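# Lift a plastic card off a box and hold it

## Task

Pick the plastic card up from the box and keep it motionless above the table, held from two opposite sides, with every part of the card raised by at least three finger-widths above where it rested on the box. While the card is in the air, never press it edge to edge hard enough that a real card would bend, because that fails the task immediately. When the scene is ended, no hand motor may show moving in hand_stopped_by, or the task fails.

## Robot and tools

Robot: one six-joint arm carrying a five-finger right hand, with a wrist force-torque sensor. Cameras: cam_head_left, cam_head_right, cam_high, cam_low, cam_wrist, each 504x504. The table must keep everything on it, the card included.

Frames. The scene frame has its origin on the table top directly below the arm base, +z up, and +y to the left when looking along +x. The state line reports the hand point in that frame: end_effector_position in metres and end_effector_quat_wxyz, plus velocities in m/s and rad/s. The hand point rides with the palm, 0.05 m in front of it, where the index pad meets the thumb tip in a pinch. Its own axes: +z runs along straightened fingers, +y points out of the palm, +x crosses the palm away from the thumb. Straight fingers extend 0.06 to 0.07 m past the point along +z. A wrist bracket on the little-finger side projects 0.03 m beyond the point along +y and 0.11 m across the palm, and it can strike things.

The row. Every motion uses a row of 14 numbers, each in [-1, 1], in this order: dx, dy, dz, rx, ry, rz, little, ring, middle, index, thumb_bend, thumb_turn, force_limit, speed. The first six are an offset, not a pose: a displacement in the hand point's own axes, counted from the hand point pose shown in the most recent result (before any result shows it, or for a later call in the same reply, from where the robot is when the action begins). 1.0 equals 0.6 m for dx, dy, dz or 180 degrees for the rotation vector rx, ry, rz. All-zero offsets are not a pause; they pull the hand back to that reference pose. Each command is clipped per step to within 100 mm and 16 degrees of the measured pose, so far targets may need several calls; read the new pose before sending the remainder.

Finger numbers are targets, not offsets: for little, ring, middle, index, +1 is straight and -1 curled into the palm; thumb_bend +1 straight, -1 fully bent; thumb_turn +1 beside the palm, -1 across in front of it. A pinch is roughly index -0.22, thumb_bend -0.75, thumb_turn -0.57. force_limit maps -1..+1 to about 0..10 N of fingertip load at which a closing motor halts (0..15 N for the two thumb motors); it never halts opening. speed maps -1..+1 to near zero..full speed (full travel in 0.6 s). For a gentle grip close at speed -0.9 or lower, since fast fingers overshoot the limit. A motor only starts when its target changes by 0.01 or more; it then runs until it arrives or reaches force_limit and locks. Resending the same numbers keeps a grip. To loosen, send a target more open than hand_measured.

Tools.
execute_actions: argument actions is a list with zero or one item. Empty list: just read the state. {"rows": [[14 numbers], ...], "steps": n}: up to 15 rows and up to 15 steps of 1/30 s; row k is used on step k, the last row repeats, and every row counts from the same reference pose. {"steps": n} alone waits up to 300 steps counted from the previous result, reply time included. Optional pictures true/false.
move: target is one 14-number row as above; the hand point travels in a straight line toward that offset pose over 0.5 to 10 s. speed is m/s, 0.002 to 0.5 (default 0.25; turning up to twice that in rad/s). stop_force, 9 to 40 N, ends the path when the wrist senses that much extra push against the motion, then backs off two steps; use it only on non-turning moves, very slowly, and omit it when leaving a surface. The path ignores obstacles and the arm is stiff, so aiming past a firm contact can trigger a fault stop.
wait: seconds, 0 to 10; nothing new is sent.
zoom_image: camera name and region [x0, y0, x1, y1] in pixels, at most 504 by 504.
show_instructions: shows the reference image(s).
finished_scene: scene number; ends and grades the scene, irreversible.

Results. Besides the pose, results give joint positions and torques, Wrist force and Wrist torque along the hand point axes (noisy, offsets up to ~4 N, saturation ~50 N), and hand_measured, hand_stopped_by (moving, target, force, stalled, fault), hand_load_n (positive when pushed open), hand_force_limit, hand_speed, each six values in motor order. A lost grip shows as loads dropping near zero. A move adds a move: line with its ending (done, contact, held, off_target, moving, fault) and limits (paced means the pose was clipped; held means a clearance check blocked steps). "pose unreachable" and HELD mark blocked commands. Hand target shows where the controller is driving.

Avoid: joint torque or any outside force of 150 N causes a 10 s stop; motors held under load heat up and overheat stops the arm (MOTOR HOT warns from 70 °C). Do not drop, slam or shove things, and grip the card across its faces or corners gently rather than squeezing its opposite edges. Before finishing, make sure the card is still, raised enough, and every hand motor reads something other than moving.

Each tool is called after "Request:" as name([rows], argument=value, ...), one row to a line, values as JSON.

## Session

Request:
execute_actions(actions=[])

Scene clock: 0.00 s of 6000.00 s.
end_effector_position=(+0.4489, -0.2677, +0.3910) hand_measured=(+1.000, +1.000, +1.000, +1.000, +1.000, +1.000) hand_load_n=(+0.0, +0.0, +0.0, +0.0, +0.0, +0.0) hand_stopped_by=(target, target, target, target, target, target) hand_force_limit=0.00 hand_speed=-0.80 end_effector_quat_wxyz=(+0.065, +0.998, -0.022, -0.009) end_effector_velocity=(+0.000, +0.000, -0.000) end_effector_angular_velocity=(+0.001, -0.000, +0.000)
Joint positions: [-0.581 -1.112  0.848  1.733  1.633  0.942]
Joint velocities: [ 0.     0.     0.     0.    -0.001 -0.   ]
Joint torques (N m, as the arm reports them, + toward a larger angle): no reading
Motor temperatures (°C, as the motors report them): [26 27 24 34 32 31]
Wrist force (N, on the end effector, along its own x y z axes, offset not removed): no reading
Wrist torque (N m, same axes, about the end effector's origin, offset not removed): no reading
Hand target: +0.449, -0.268, +0.391; +0.065, +0.998, -0.022, -0.009
camera_calibration (this result's frames):
cam_wrist: T_world_to_cam=[[-0.175214, -0.980128, 0.0930058, -0.21028], [-0.803258, 0.196937, 0.562132, 0.186577], [-0.569277, 0.0237856, -0.821801, 0.709732], [0, 0, 0, 1]] pos_world=[0.51706, -0.259727, 0.497936]

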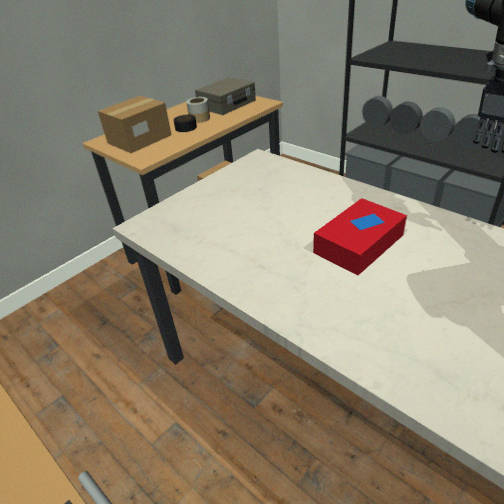

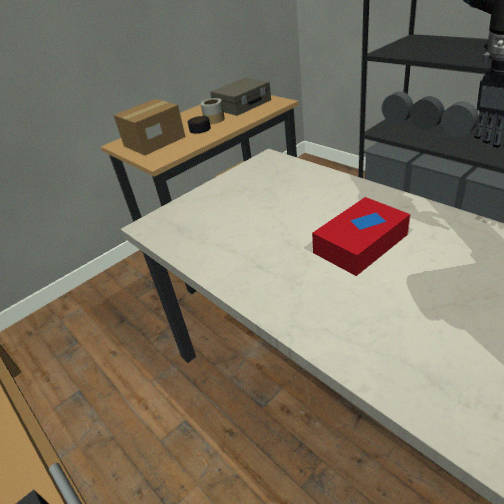

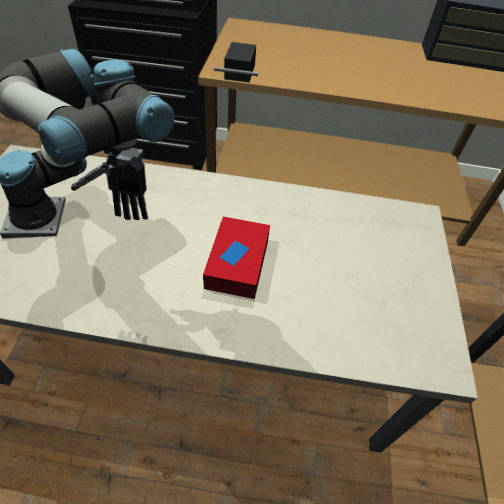

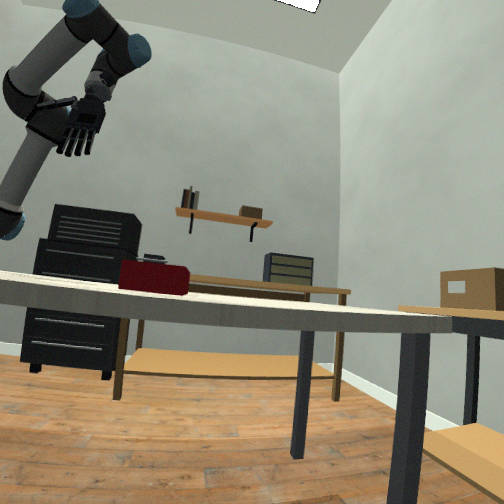

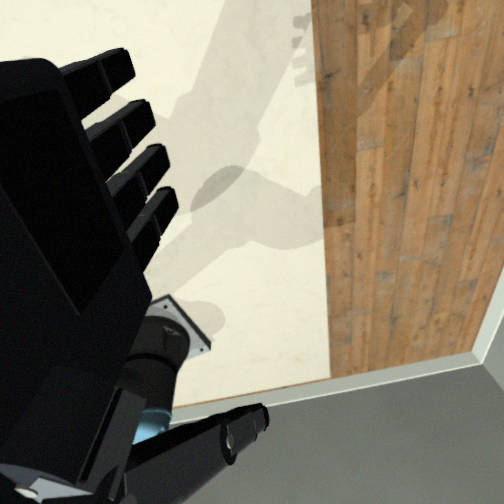

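Request:
zoom_image(camera="cam_high", region=[190, 205, 290, 305])

Region (190, 205, 290, 305) of cam_high's 504x504 image, scaled by 5.040, with more detail than that image has.

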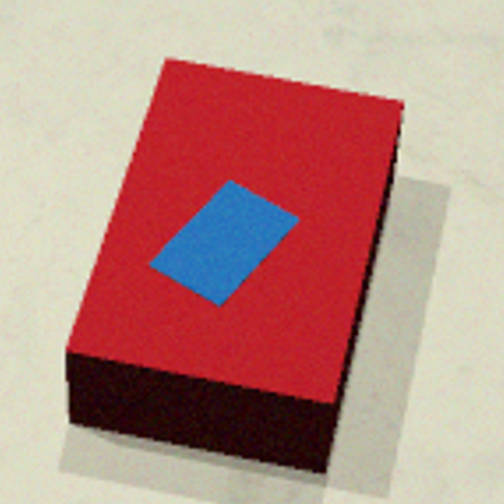

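Request:
move(target=[0.367,-0.404,0.347,0.235,0.165,0.472,-1,-1,1,1,1,1,0,0], speed=0.3)

Scene clock: 23.83 s of 6000.00 s.
end_effector_position=(+0.6746, -0.0647, +0.1496) hand_measured=(-1.000, -1.000, +1.000, +1.000, +1.000, +1.000) hand_load_n=(+0.0, +0.0, +0.0, +0.0, +0.0, +0.0) hand_stopped_by=(target, target, target, target, target, target) hand_force_limit=0.00 hand_speed=0.00 end_effector_quat_wxyz=(-0.270, +0.654, -0.653, +0.270) end_effector_velocity=(+0.001, +0.001, -0.002) end_effector_angular_velocity=(-0.000, -0.007, -0.012)
Joint positions: [-0.357 -1.085  1.311  0.554  1.226  2.841]
Joint velocities: [ 0.003 -0.004  0.01  -0.017  0.008  0.014]
Joint torques (N m, as the arm reports them, + toward a larger angle): [  9.07 -49.98  -5.56  -1.16   0.83   1.59]
Motor temperatures (°C, as the motors report them): [26 27 24 34 32 31]
Wrist force (N, on the end effector, along its own x y z axes, offset not removed): [-0.8 -0.4 0.8]
Wrist torque (N m, same axes, about the end effector's origin, offset not removed): [-0.01 0.05 0.01]
Hand target: +0.675, -0.065, +0.149; -0.271, +0.654, -0.653, +0.270
Off the commanded pose: 0.000 m, 0 deg.
After step 90, 17.30 s passed at rest.
move: done
camera_calibration (this result's frames):
cam_wrist: T_world_to_cam=[[-0.674417, 0.129618, -0.726885, 0.581821], [-0.339459, 0.819824, 0.461147, 0.206095], [0.655691, 0.557752, -0.508903, -0.203625], [0, 0, 0, 1]] pos_world=[0.595865, -0.130804, 0.224252]

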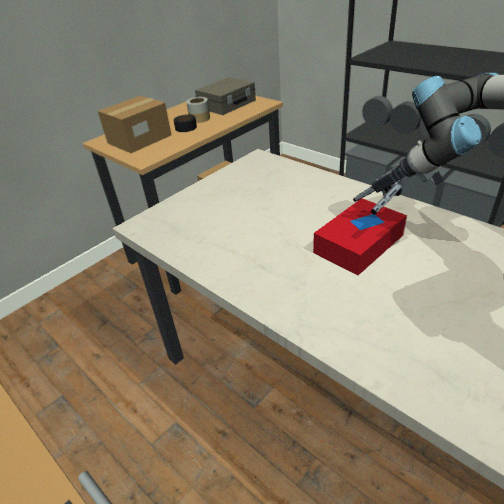

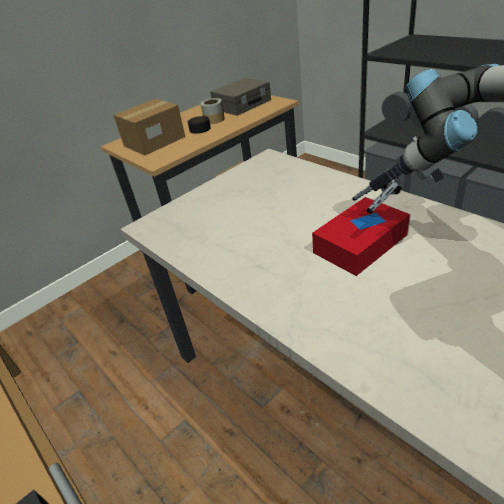

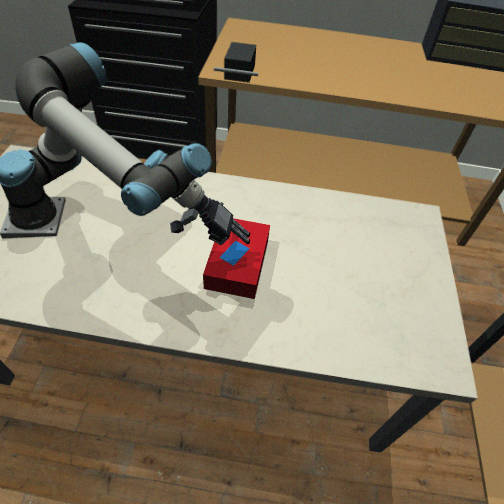

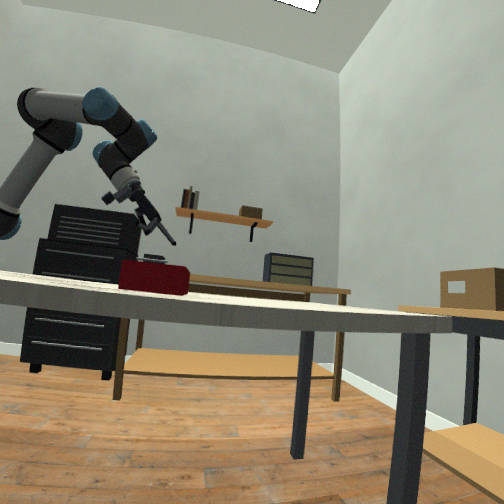

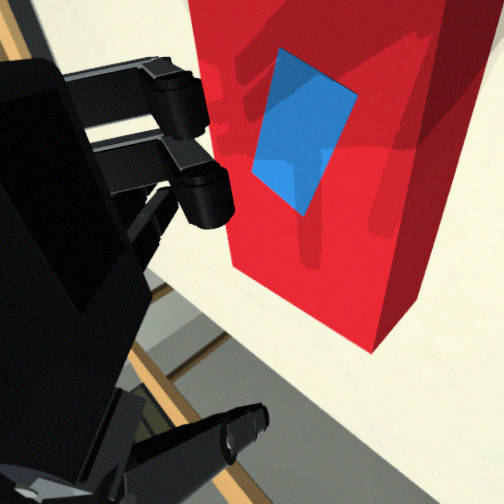

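Request:
move(target=[0.002,0.054,0.059,0,0,0,-1,-1,1,1,1,1,-0.3,-0.9], speed=0.08, stop_force=12)

Request:
move(target=[0,0,0,0,0,0,-1,-1,0.5,0.5,1,1,-0.3,-0.9])

Request:
zoom_image(camera="cam_high", region=[190, 205, 290, 305])

Scene clock: 33.63 s of 6000.00 s.
end_effector_position=(+0.6767, -0.0659, +0.1019) hand_measured=(-1.000, -1.000, +1.000, +1.000, +1.000, +1.000) hand_load_n=(+0.0, +0.0, +0.0, +0.0, +0.0, +0.0) hand_stopped_by=(target, target, target, target, target, target) hand_force_limit=-0.30 hand_speed=-0.90 end_effector_quat_wxyz=(-0.270, +0.654, -0.653, +0.270) end_effector_velocity=(+0.000, +0.000, -0.003) end_effector_angular_velocity=(-0.001, -0.000, +0.003)
Joint positions: [-0.353 -1.042  1.37   0.451  1.229  2.844]
Joint velocities: [ 0.     0.003  0.002 -0.005 -0.002 -0.003]
Joint torques (N m, as the arm reports them, + toward a larger angle): [  8.83 -29.65  -5.34  -0.85   0.89   1.45]
Motor temperatures (°C, as the motors report them): [26 27 24 34 32 31]
Wrist force (N, on the end effector, along its own x y z axes, offset not removed): [-2.1 1.1 0.7]
Wrist torque (N m, same axes, about the end effector's origin, offset not removed): [0.13 0.39 -0.08]
Hand target: +0.677, -0.066, +0.102; -0.270, +0.654, -0.653, +0.270
Off the commanded pose: 0.000 m, 0 deg.
After step 90, 5.73 s passed at rest.
move: done
camera_calibration (this result's frames):
cam_wrist: T_world_to_cam=[[-0.674437, 0.129613, -0.726866, 0.548794], [-0.339449, 0.819824, 0.461154, 0.229798], [0.655674, 0.557753, -0.508923, -0.228506], [0, 0, 0, 1]] pos_world=[0.597957, -0.132075, 0.176635]

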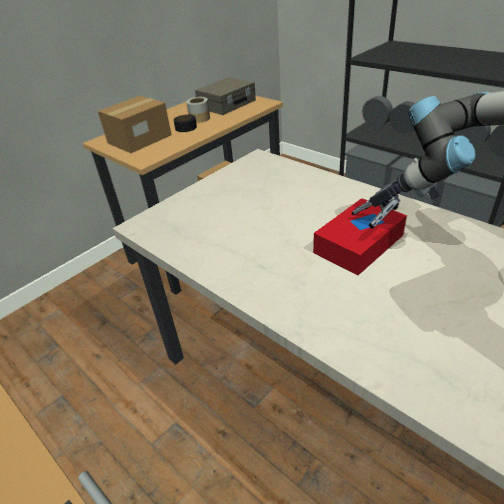

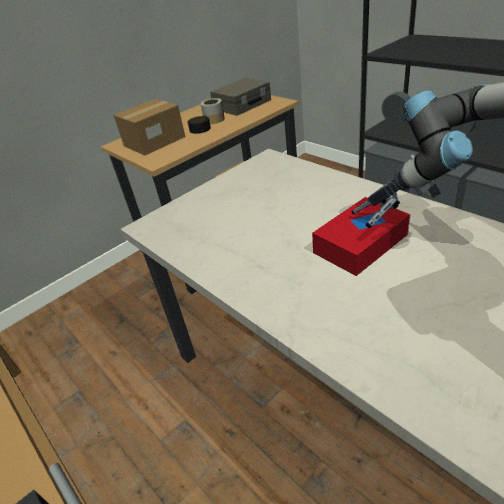

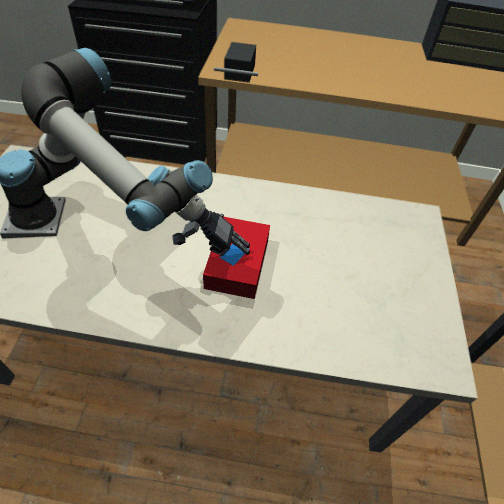

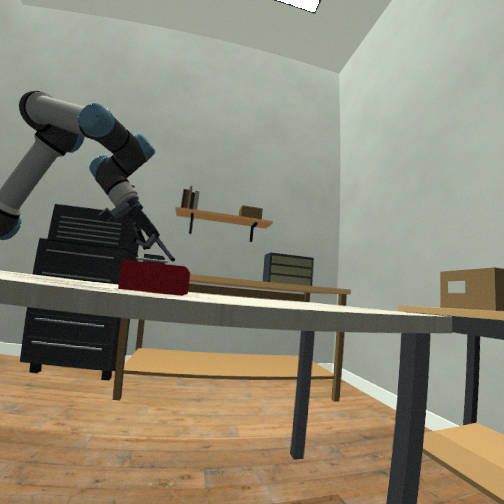

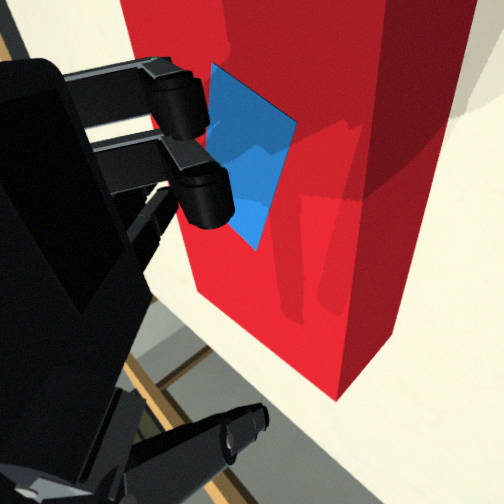

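Scene clock: 36.90 s of 6000.00 s.
end_effector_position=(+0.6767, -0.0659, +0.1020) hand_measured=(-1.000, -1.000, +0.586, +0.500, +1.000, +1.000) hand_load_n=(+0.0, +0.0, +3.5, +0.0, +0.0, +0.0) hand_stopped_by=(target, target, force, target, target, target) hand_force_limit=-0.30 hand_speed=-0.90 end_effector_quat_wxyz=(-0.270, +0.654, -0.653, +0.270) end_effector_velocity=(+0.000, +0.001, -0.001) end_effector_angular_velocity=(-0.000, +0.001, +0.003)
Joint positions: [-0.353 -1.042  1.37   0.451  1.229  2.844]
Joint velocities: [ 0.001  0.001 -0.    -0.    -0.002 -0.002]
Joint torques (N m, as the arm reports them, + toward a larger angle): [  3.83 -34.14 -12.12   3.02   0.29  -0.82]
Motor temperatures (°C, as the motors report them): [26 27 24 34 32 31]
Wrist force (N, on the end effector, along its own x y z axes, offset not removed): [-2.8 -6.3 -2.1]
Wrist torque (N m, same axes, about the end effector's origin, offset not removed): [0.33 0.48 -0.24]
Hand target: +0.677, -0.066, +0.102; -0.270, +0.654, -0.653, +0.270
Off the commanded pose: 0.000 m, 0 deg.
move: done
camera_calibration (this result's frames):
cam_wrist: T_world_to_cam=[[-0.674359, 0.129575, -0.726946, 0.548811], [-0.339502, 0.819846, 0.461076, 0.229824], [0.655728, 0.557731, -0.508879, -0.228528], [0, 0, 0, 1]] pos_world=[0.597974, -0.132075, 0.176696]

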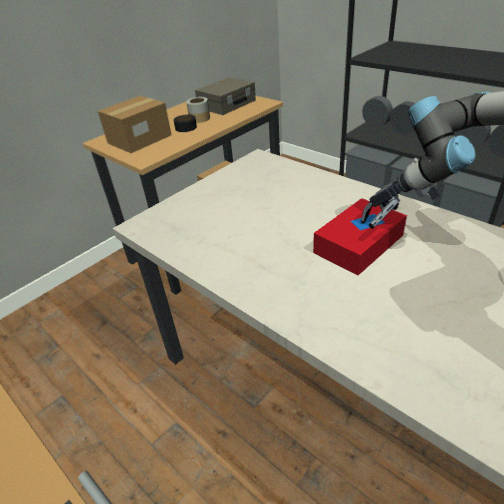

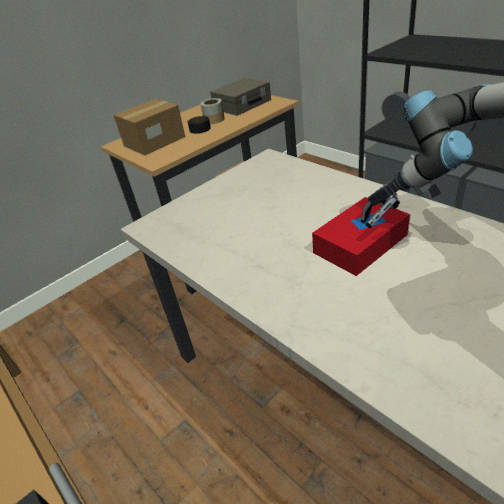

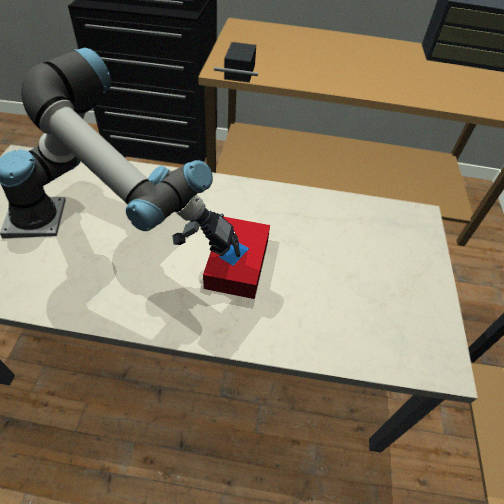

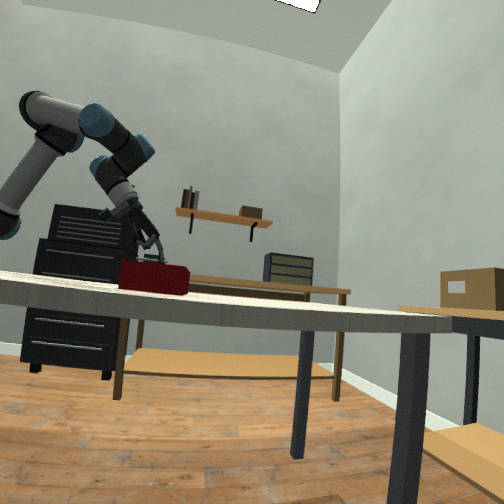

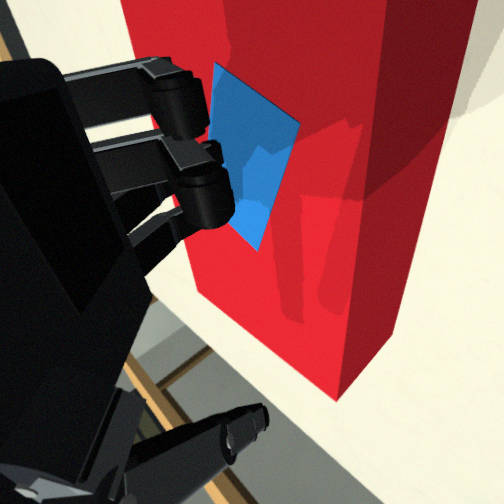

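Region (190, 205, 290, 305) of cam_high's 504x504 image, scaled by 5.040, with more detail than that image has.

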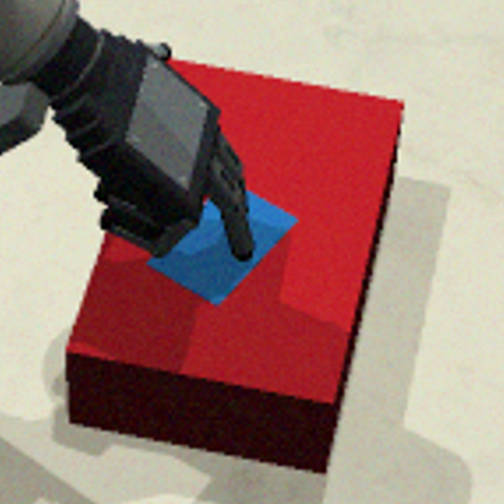

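Middle finger is on the card; drag 45 mm first.

Request:
move(target=[0,0.0533,-0.0527,0,0,0,-1,-1,0.5,0.5,1,1,-0.3,-0.9], speed=0.03)

Scene clock: 40.33 s of 6000.00 s.
end_effector_position=(+0.6320, -0.0661, +0.1017) hand_measured=(-1.000, -1.000, +0.586, +0.500, +1.000, +1.000) hand_load_n=(+0.0, +0.0, +5.5, +0.0, +0.0, +0.0) hand_stopped_by=(target, target, force, target, target, target) hand_force_limit=-0.30 hand_speed=-0.90 end_effector_quat_wxyz=(-0.270, +0.654, -0.653, +0.270) end_effector_velocity=(-0.003, -0.000, -0.001) end_effector_angular_velocity=(+0.000, +0.002, -0.000)
Joint positions: [-0.394 -1.138  1.527  0.4    1.2    2.813]
Joint velocities: [-0.003 -0.003  0.009 -0.003 -0.002 -0.002]
Joint torques (N m, as the arm reports them, + toward a larger angle): [-10.93 -40.8    1.64   0.42  -0.65  -1.83]
Motor temperatures (°C, as the motors report them): [26 27 24 34 32 31]
Wrist force (N, on the end effector, along its own x y z axes, offset not removed): [-2.4 -7.9 -5.0]
Wrist torque (N m, same axes, about the end effector's origin, offset not removed): [0.70 0.48 -0.25]
Hand target: +0.632, -0.066, +0.102; -0.270, +0.654, -0.653, +0.270
Off the commanded pose: 0.000 m, 0 deg.
move: done
camera_calibration (this result's frames):
cam_wrist: T_world_to_cam=[[-0.674386, 0.12962, -0.726913, 0.518504], [-0.339484, 0.819818, 0.461139, 0.214848], [0.655709, 0.557761, -0.50887, -0.199294], [0, 0, 0, 1]] pos_world=[0.553288, -0.132186, 0.176418]

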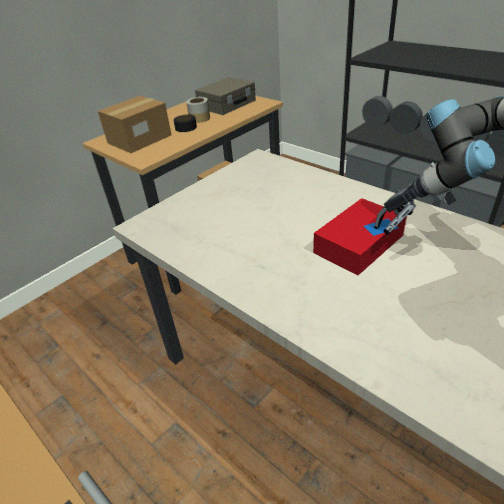

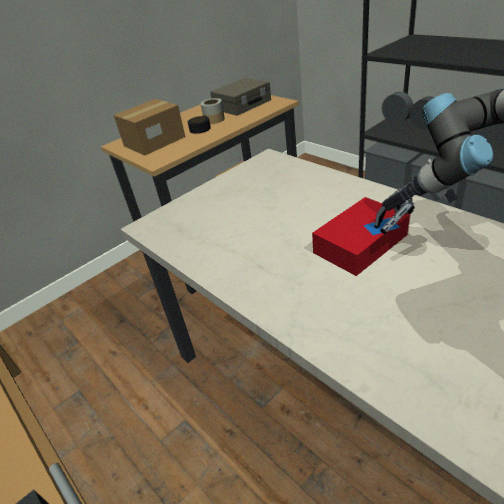

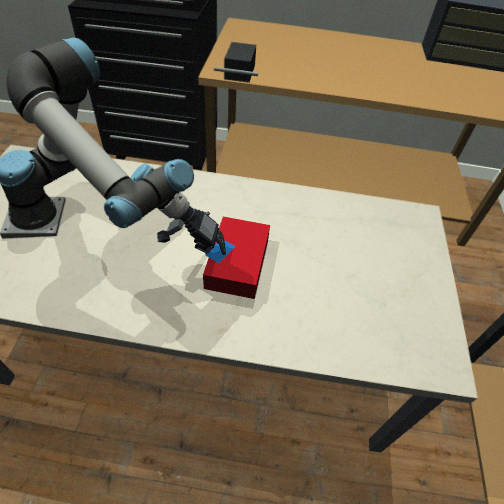

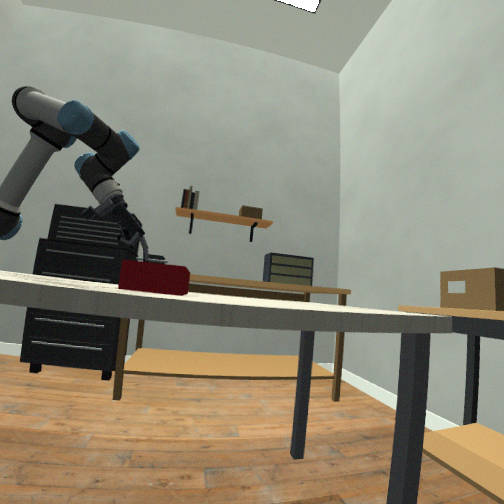

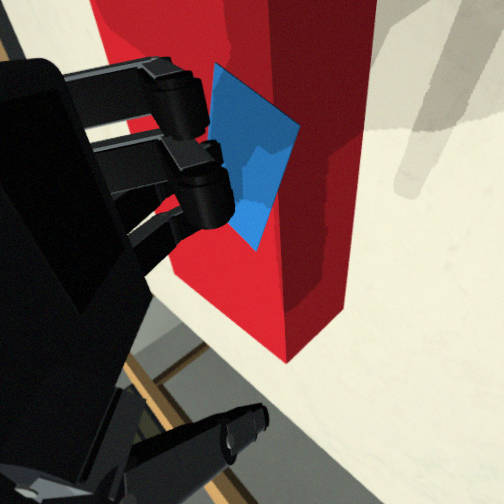

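Request:
move(target=[0,0.0212,-0.0212,0,0,0,-1,-1,0.5,0.5,1,1,-0.3,-0.9], speed=0.03)

Request:
move(target=[0,-0.08,-0.08,0,0,0,-1,-1,0.5,0.5,1,1,-0.3,-0.9], speed=0.1)

Request:
move(target=[0.04,0.047,-0.047,-0.25,0,0,0.1,0.1,0.1,0.1,-0.75,-0.57,0,0], speed=0.3)

Request:
move(target=[0,0,0.03,0,0,-0.99,0.1,0.1,0.1,0.1,-0.75,-0.57,0,0], speed=0.5)

Scene clock: 46.37 s of 6000.00 s.
end_effector_position=(+0.6143, -0.0661, +0.1017) hand_measured=(-1.000, -1.000, +0.586, +0.500, +1.000, +1.000) hand_load_n=(+0.0, +0.0, +5.0, +0.0, +0.0, +0.0) hand_stopped_by=(target, target, force, target, target, target) hand_force_limit=-0.30 hand_speed=-0.90 end_effector_quat_wxyz=(-0.270, +0.654, -0.653, +0.270) end_effector_velocity=(-0.002, +0.000, +0.002) end_effector_angular_velocity=(+0.000, -0.003, +0.001)
Joint positions: [-0.412 -1.174  1.585  0.384  1.187  2.799]
Joint velocities: [-0.002 -0.007  0.007 -0.002 -0.003 -0.001]
Joint torques (N m, as the arm reports them, + toward a larger angle): [ -9.04 -41.43  -0.54   0.35  -1.06  -1.91]
Motor temperatures (°C, as the motors report them): [26 27 24 34 32 31]
Wrist force (N, on the end effector, along its own x y z axes, offset not removed): [-2.4 -7.5 -4.7]
Wrist torque (N m, same axes, about the end effector's origin, offset not removed): [0.69 0.51 -0.28]
Hand target: +0.614, -0.066, +0.102; -0.270, +0.654, -0.653, +0.270
Off the commanded pose: 0.000 m, 0 deg.
After step 90, 2.07 s passed at rest.
move: done
camera_calibration (this result's frames):
cam_wrist: T_world_to_cam=[[-0.674417, 0.129642, -0.72688, 0.50657], [-0.339462, 0.819806, 0.461177, 0.208854], [0.655688, 0.557774, -0.508882, -0.18765], [0, 0, 0, 1]] pos_world=[0.535578, -0.132227, 0.176405]

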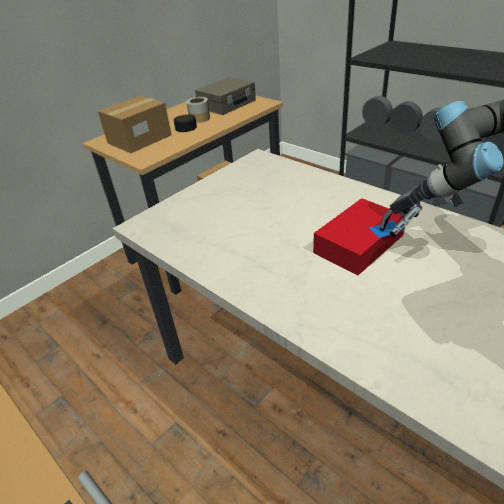

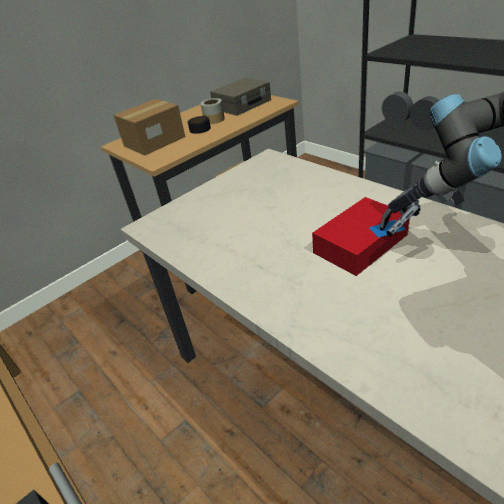

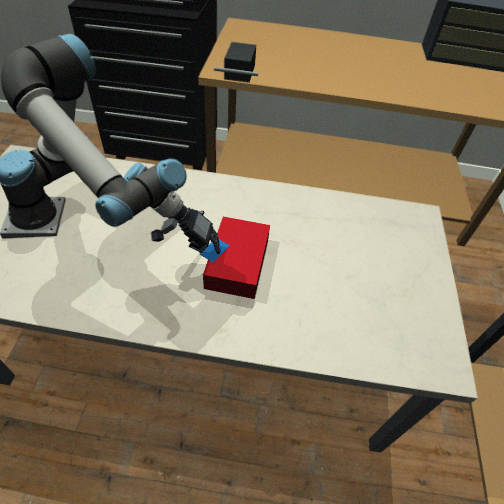

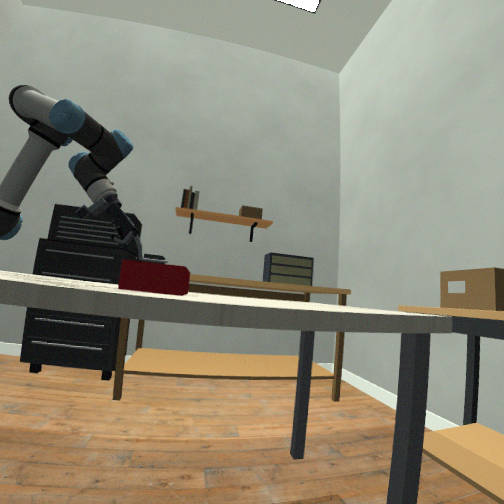

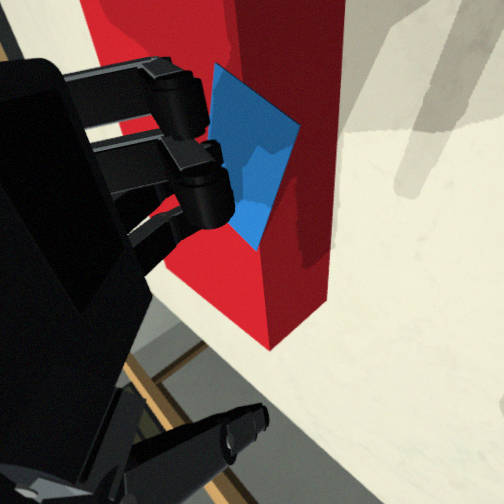

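Scene clock: 47.57 s of 6000.00 s.
end_effector_position=(+0.6143, -0.0660, +0.1693) hand_measured=(-1.000, -1.000, +0.584, +0.500, +1.000, +1.000) hand_load_n=(+0.0, +0.0, +0.0, +0.0, +0.0, +0.0) hand_stopped_by=(target, target, force, target, target, target) hand_force_limit=-0.30 hand_speed=-0.90 end_effector_quat_wxyz=(-0.270, +0.654, -0.653, +0.270) end_effector_velocity=(+0.000, +0.000, +0.003) end_effector_angular_velocity=(-0.000, -0.001, +0.002)
Joint positions: [-0.419 -1.235  1.489  0.543  1.183  2.794]
Joint velocities: [-0.    -0.003 -0.005  0.006 -0.002 -0.002]
Joint torques (N m, as the arm reports them, + toward a larger angle): [ -9.55 -44.62 -29.88   3.05  -1.57  -1.66]
Motor temperatures (°C, as the motors report them): [26 27 24 34 32 31]
Wrist force (N, on the end effector, along its own x y z axes, offset not removed): [-1.7 -0.6 0.5]
Wrist torque (N m, same axes, about the end effector's origin, offset not removed): [0.04 0.14 -0.10]
Hand target: +0.614, -0.066, +0.170; -0.270, +0.654, -0.653, +0.270
Off the commanded pose: 0.000 m, 0 deg.
move: done
camera_calibration (this result's frames):
cam_wrist: T_world_to_cam=[[-0.674368, 0.129656, -0.726923, 0.555665], [-0.339475, 0.819812, 0.461156, 0.177591], [0.655732, 0.557761, -0.50884, -0.153376], [0, 0, 0, 1]] pos_world=[0.535584, -0.13209, 0.243985]

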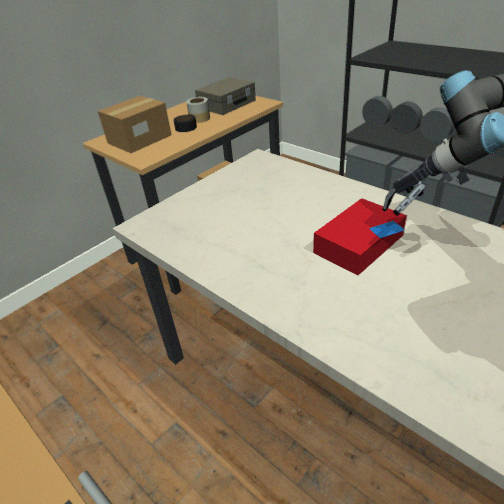

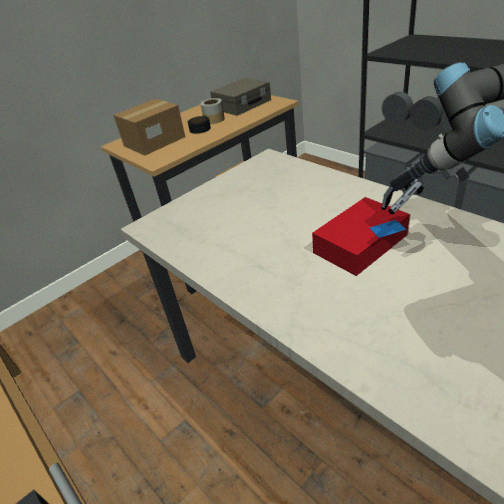

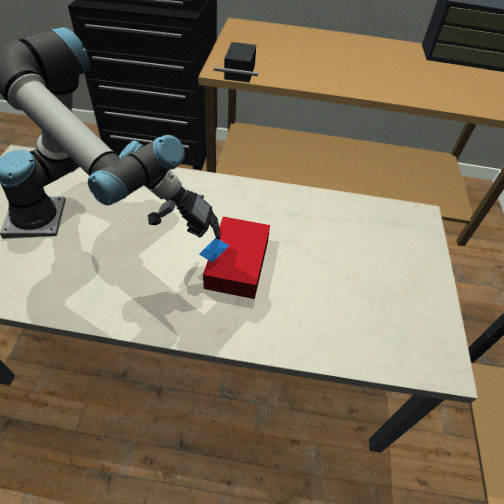

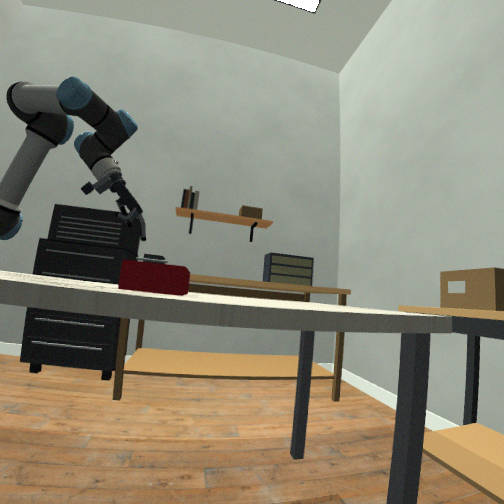

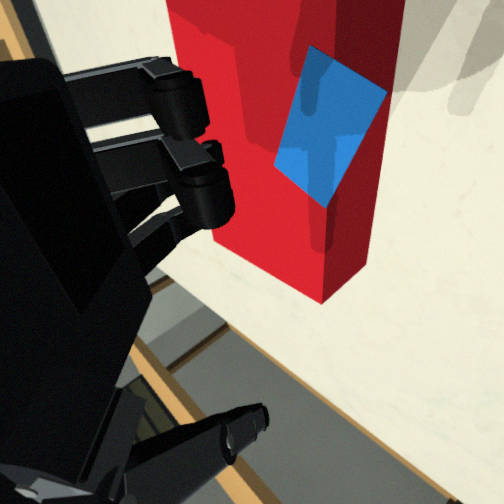

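Scene clock: 49.50 s of 6000.00 s.
end_effector_position=(+0.5747, -0.0901, +0.1697) hand_measured=(+0.100, +0.100, +0.100, +0.100, -0.750, -0.570) hand_load_n=(+0.0, +0.0, +0.0, +0.0, +0.0, +0.0) hand_stopped_by=(target, target, target, target, target, target) hand_force_limit=0.00 hand_speed=0.00 end_effector_quat_wxyz=(+0.000, +0.708, -0.706, +0.001) end_effector_velocity=(-0.000, -0.001, -0.001) end_effector_angular_velocity=(-0.001, +0.015, +0.001)
Joint positions: [-0.33  -0.737  0.756  1.501  1.531  2.718]
Joint velocities: [ 0.001  0.013 -0.017  0.017  0.007 -0.001]
Joint torques (N m, as the arm reports them, + toward a larger angle): [  8.36 -40.74 -29.55   4.58   1.13   1.37]
Motor temperatures (°C, as the motors report them): [26 27 24 34 32 31]
Wrist force (N, on the end effector, along its own x y z axes, offset not removed): [-2.3 2.0 0.0]
Wrist torque (N m, same axes, about the end effector's origin, offset not removed): [0.33 0.29 -0.02]
Hand target: +0.575, -0.090, +0.170; +0.001, +0.708, -0.706, +0.000
Off the commanded pose: 0.000 m, 0 deg.
move: done
camera_calibration (this result's frames):
cam_wrist: T_world_to_cam=[[-0.990806, 0.129514, -0.0390973, 0.597445], [0.085115, 0.821394, 0.563974, -0.0775249], [0.105157, 0.555461, -0.824866, 0.256133], [0, 0, 0, 1]] pos_world=[0.571617, -0.155971, 0.278356]

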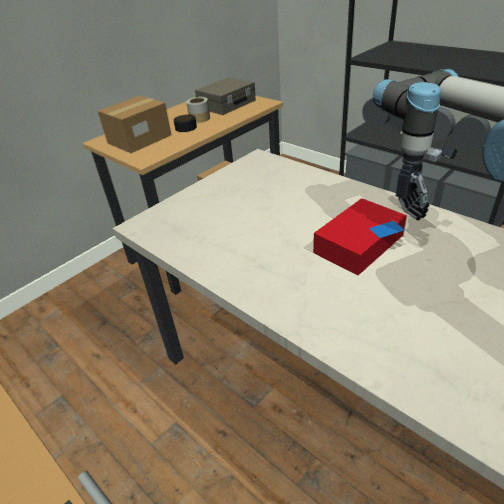

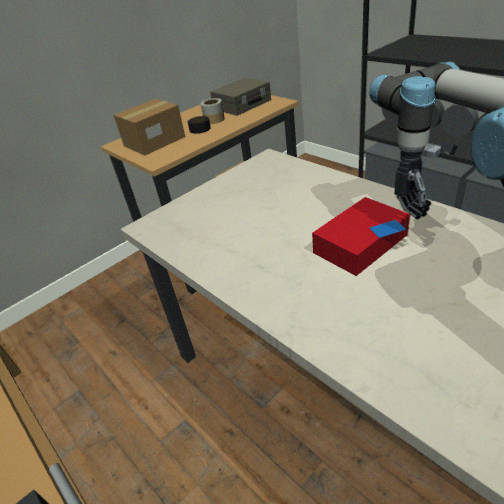

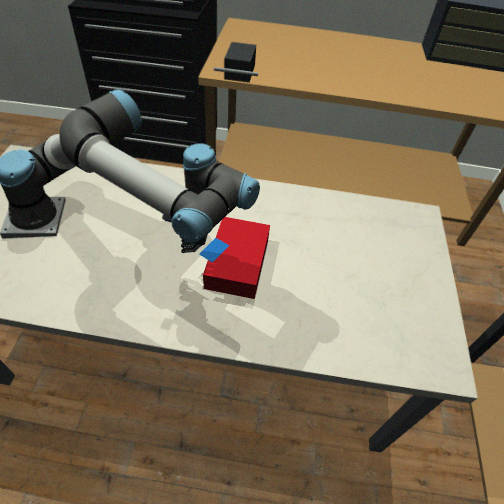

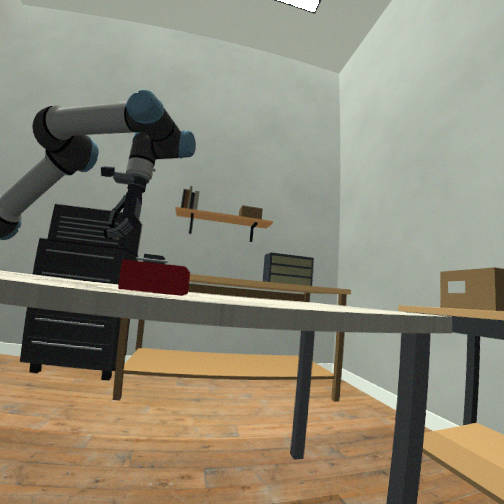

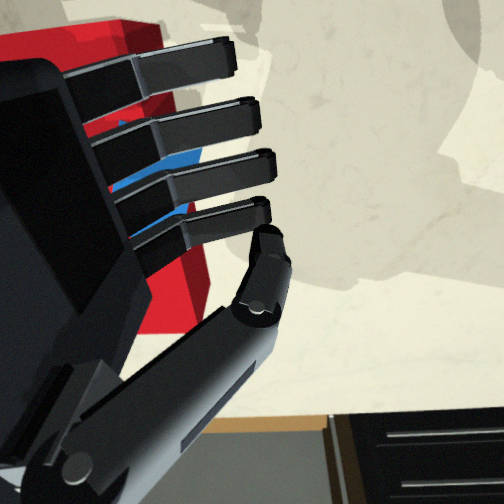

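Scene clock: 53.33 s of 6000.00 s.
end_effector_position=(+0.5745, -0.0903, +0.1514) hand_measured=(+0.100, +0.100, +0.100, +0.100, -0.750, -0.570) hand_load_n=(+0.0, +0.0, +0.0, +0.0, +0.0, +0.0) hand_stopped_by=(target, target, target, target, target, target) hand_force_limit=0.00 hand_speed=0.00 end_effector_quat_wxyz=(+0.001, +0.718, +0.696, -0.001) end_effector_velocity=(+0.000, -0.001, +0.001) end_effector_angular_velocity=(+0.002, -0.002, +0.014)
Joint positions: [-0.309 -1.075  1.386  1.207  1.532 -0.37 ]
Joint velocities: [-0.004 -0.002  0.002 -0.001 -0.003 -0.018]
Joint torques (N m, as the arm reports them, + toward a larger angle): [ -9.14 -49.13  -4.05   0.64  -1.3   -2.03]
Motor temperatures (°C, as the motors report them): [26 27 24 34 32 31]
Wrist force (N, on the end effector, along its own x y z axes, offset not removed): [-1.4 -1.3 0.5]
Wrist torque (N m, same axes, about the end effector's origin, offset not removed): [-0.19 0.12 -0.05]
Hand target: +0.575, -0.090, +0.151; +0.001, +0.717, +0.697, -0.000
Off the commanded pose: 0.000 m, 0 deg.
move: done
camera_calibration (this result's frames):
cam_wrist: T_world_to_cam=[[0.985991, -0.162423, -0.0379456, -0.565595], [-0.112646, -0.816204, 0.566676, -0.10177], [-0.123013, -0.554463, -0.823067, 0.271784], [0, 0, 0, 1]] pos_world=[0.579641, -0.024237, 0.259906]

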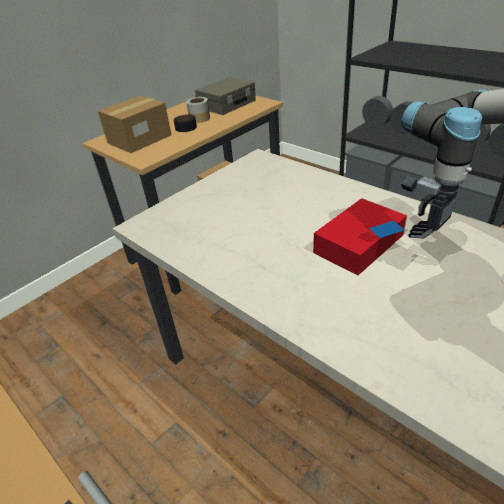

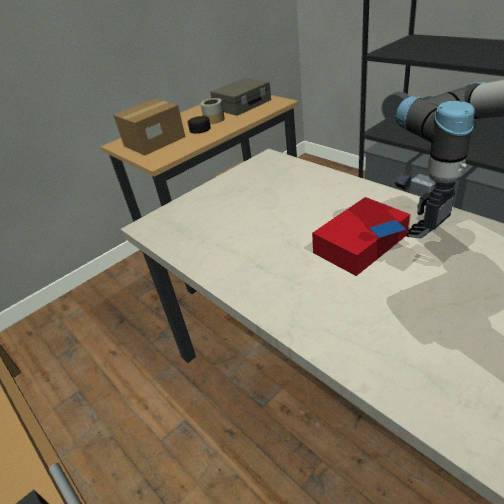

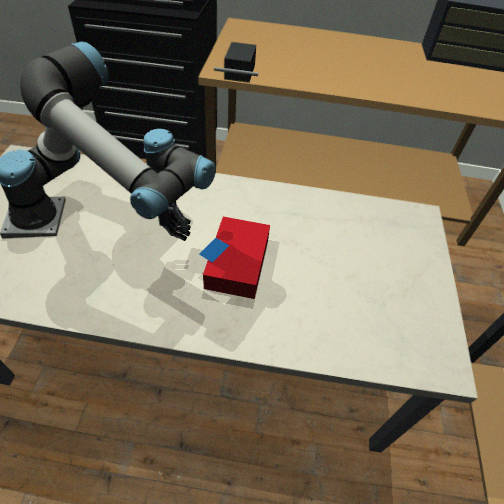

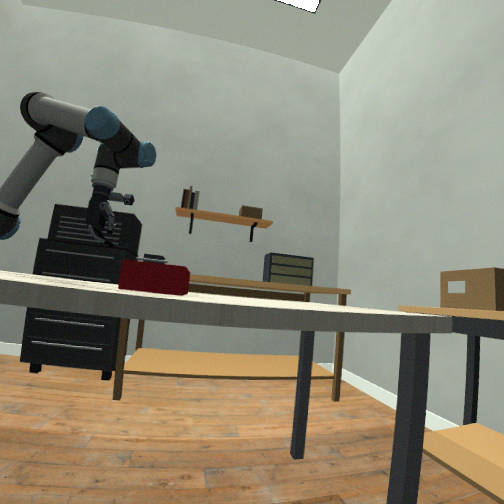

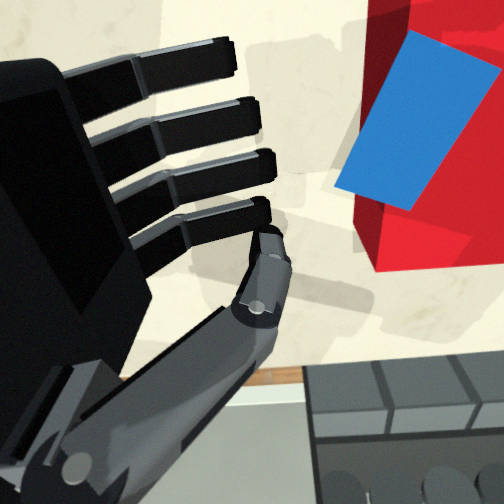

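Request:
move(target=[-0.008,0.025,0.118,0,0,0,0.1,0.1,0.1,0.1,-0.75,-0.57,0,0], speed=0.1)

Request:
zoom_image(camera="cam_low", region=[70, 220, 150, 300])

Scene clock: 57.73 s of 6000.00 s.
end_effector_position=(+0.5894, -0.0957, +0.0810) hand_measured=(+0.100, +0.100, +0.100, +0.100, -0.750, -0.570) hand_load_n=(+0.0, +0.0, +0.0, +0.0, +0.0, +0.0) hand_stopped_by=(target, target, target, target, target, target) hand_force_limit=0.00 hand_speed=0.00 end_effector_quat_wxyz=(+0.001, +0.718, +0.696, -0.001) end_effector_velocity=(+0.001, +0.000, -0.003) end_effector_angular_velocity=(+0.003, -0.001, -0.001)
Joint positions: [-0.302 -0.969  1.406  1.081  1.532 -0.363]
Joint velocities: [ 0.     0.005 -0.001 -0.004 -0.003  0.001]
Joint torques (N m, as the arm reports them, + toward a larger angle): [  9.42 -29.62 -29.11   0.55   1.14   1.41]
Motor temperatures (°C, as the motors report them): [26 27 24 34 32 31]
Wrist force (N, on the end effector, along its own x y z axes, offset not removed): [-2.7 -0.7 0.1]
Wrist torque (N m, same axes, about the end effector's origin, offset not removed): [-0.08 0.31 -0.20]
Hand target: +0.589, -0.096, +0.081; +0.001, +0.718, +0.696, -0.001
Off the commanded pose: 0.000 m, 0 deg.
After step 90, 0.17 s passed at rest.
move: done
camera_calibration (this result's frames):
cam_wrist: T_world_to_cam=[[0.985992, -0.162415, -0.0379661, -0.5838], [-0.112627, -0.816206, 0.566678, -0.0645761], [-0.123025, -0.554463, -0.823064, 0.212638], [0, 0, 0, 1]] pos_world=[0.594508, -0.0296253, 0.189444]

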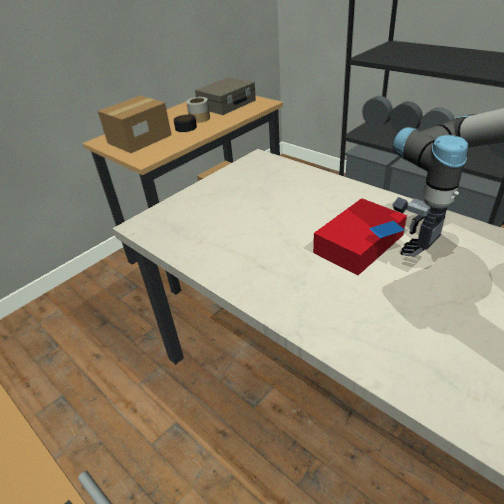

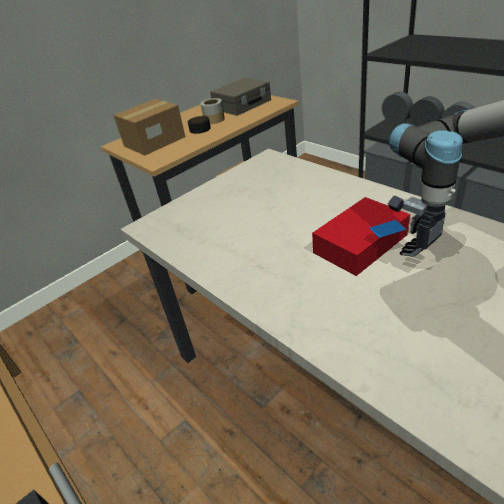

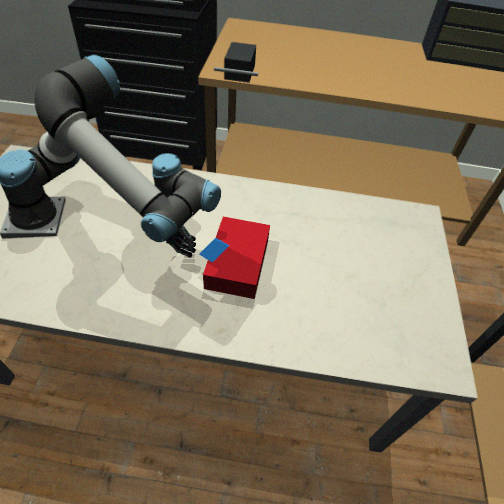

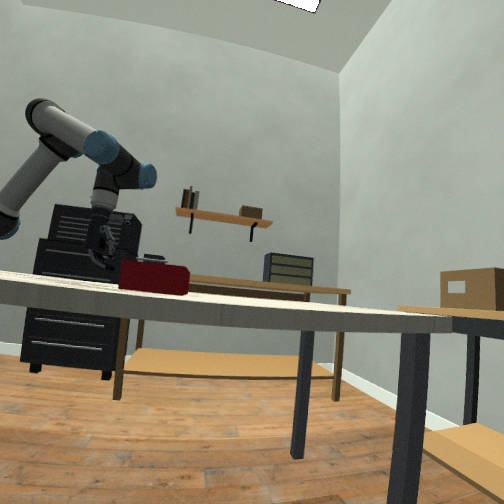

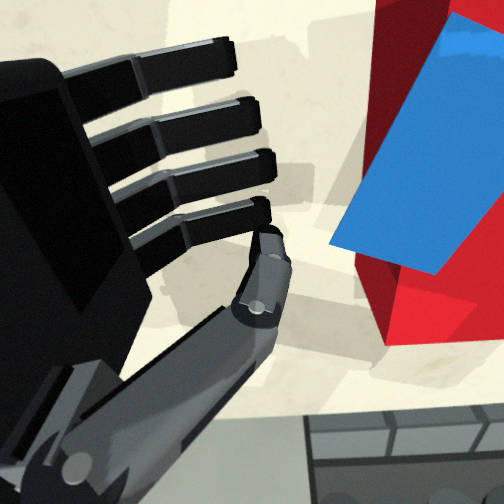

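Region (70, 220, 150, 300) of cam_low's 504x504 image, scaled by 6.300, with more detail than that image has.

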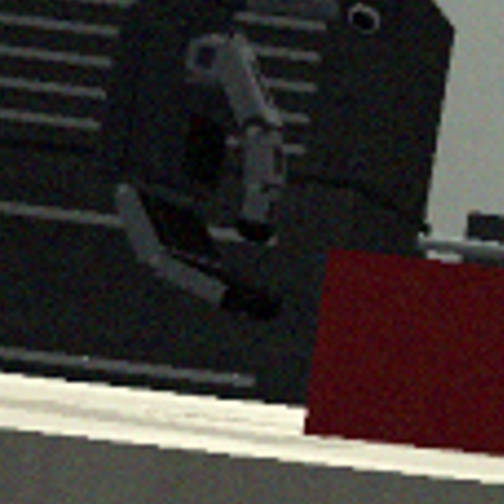

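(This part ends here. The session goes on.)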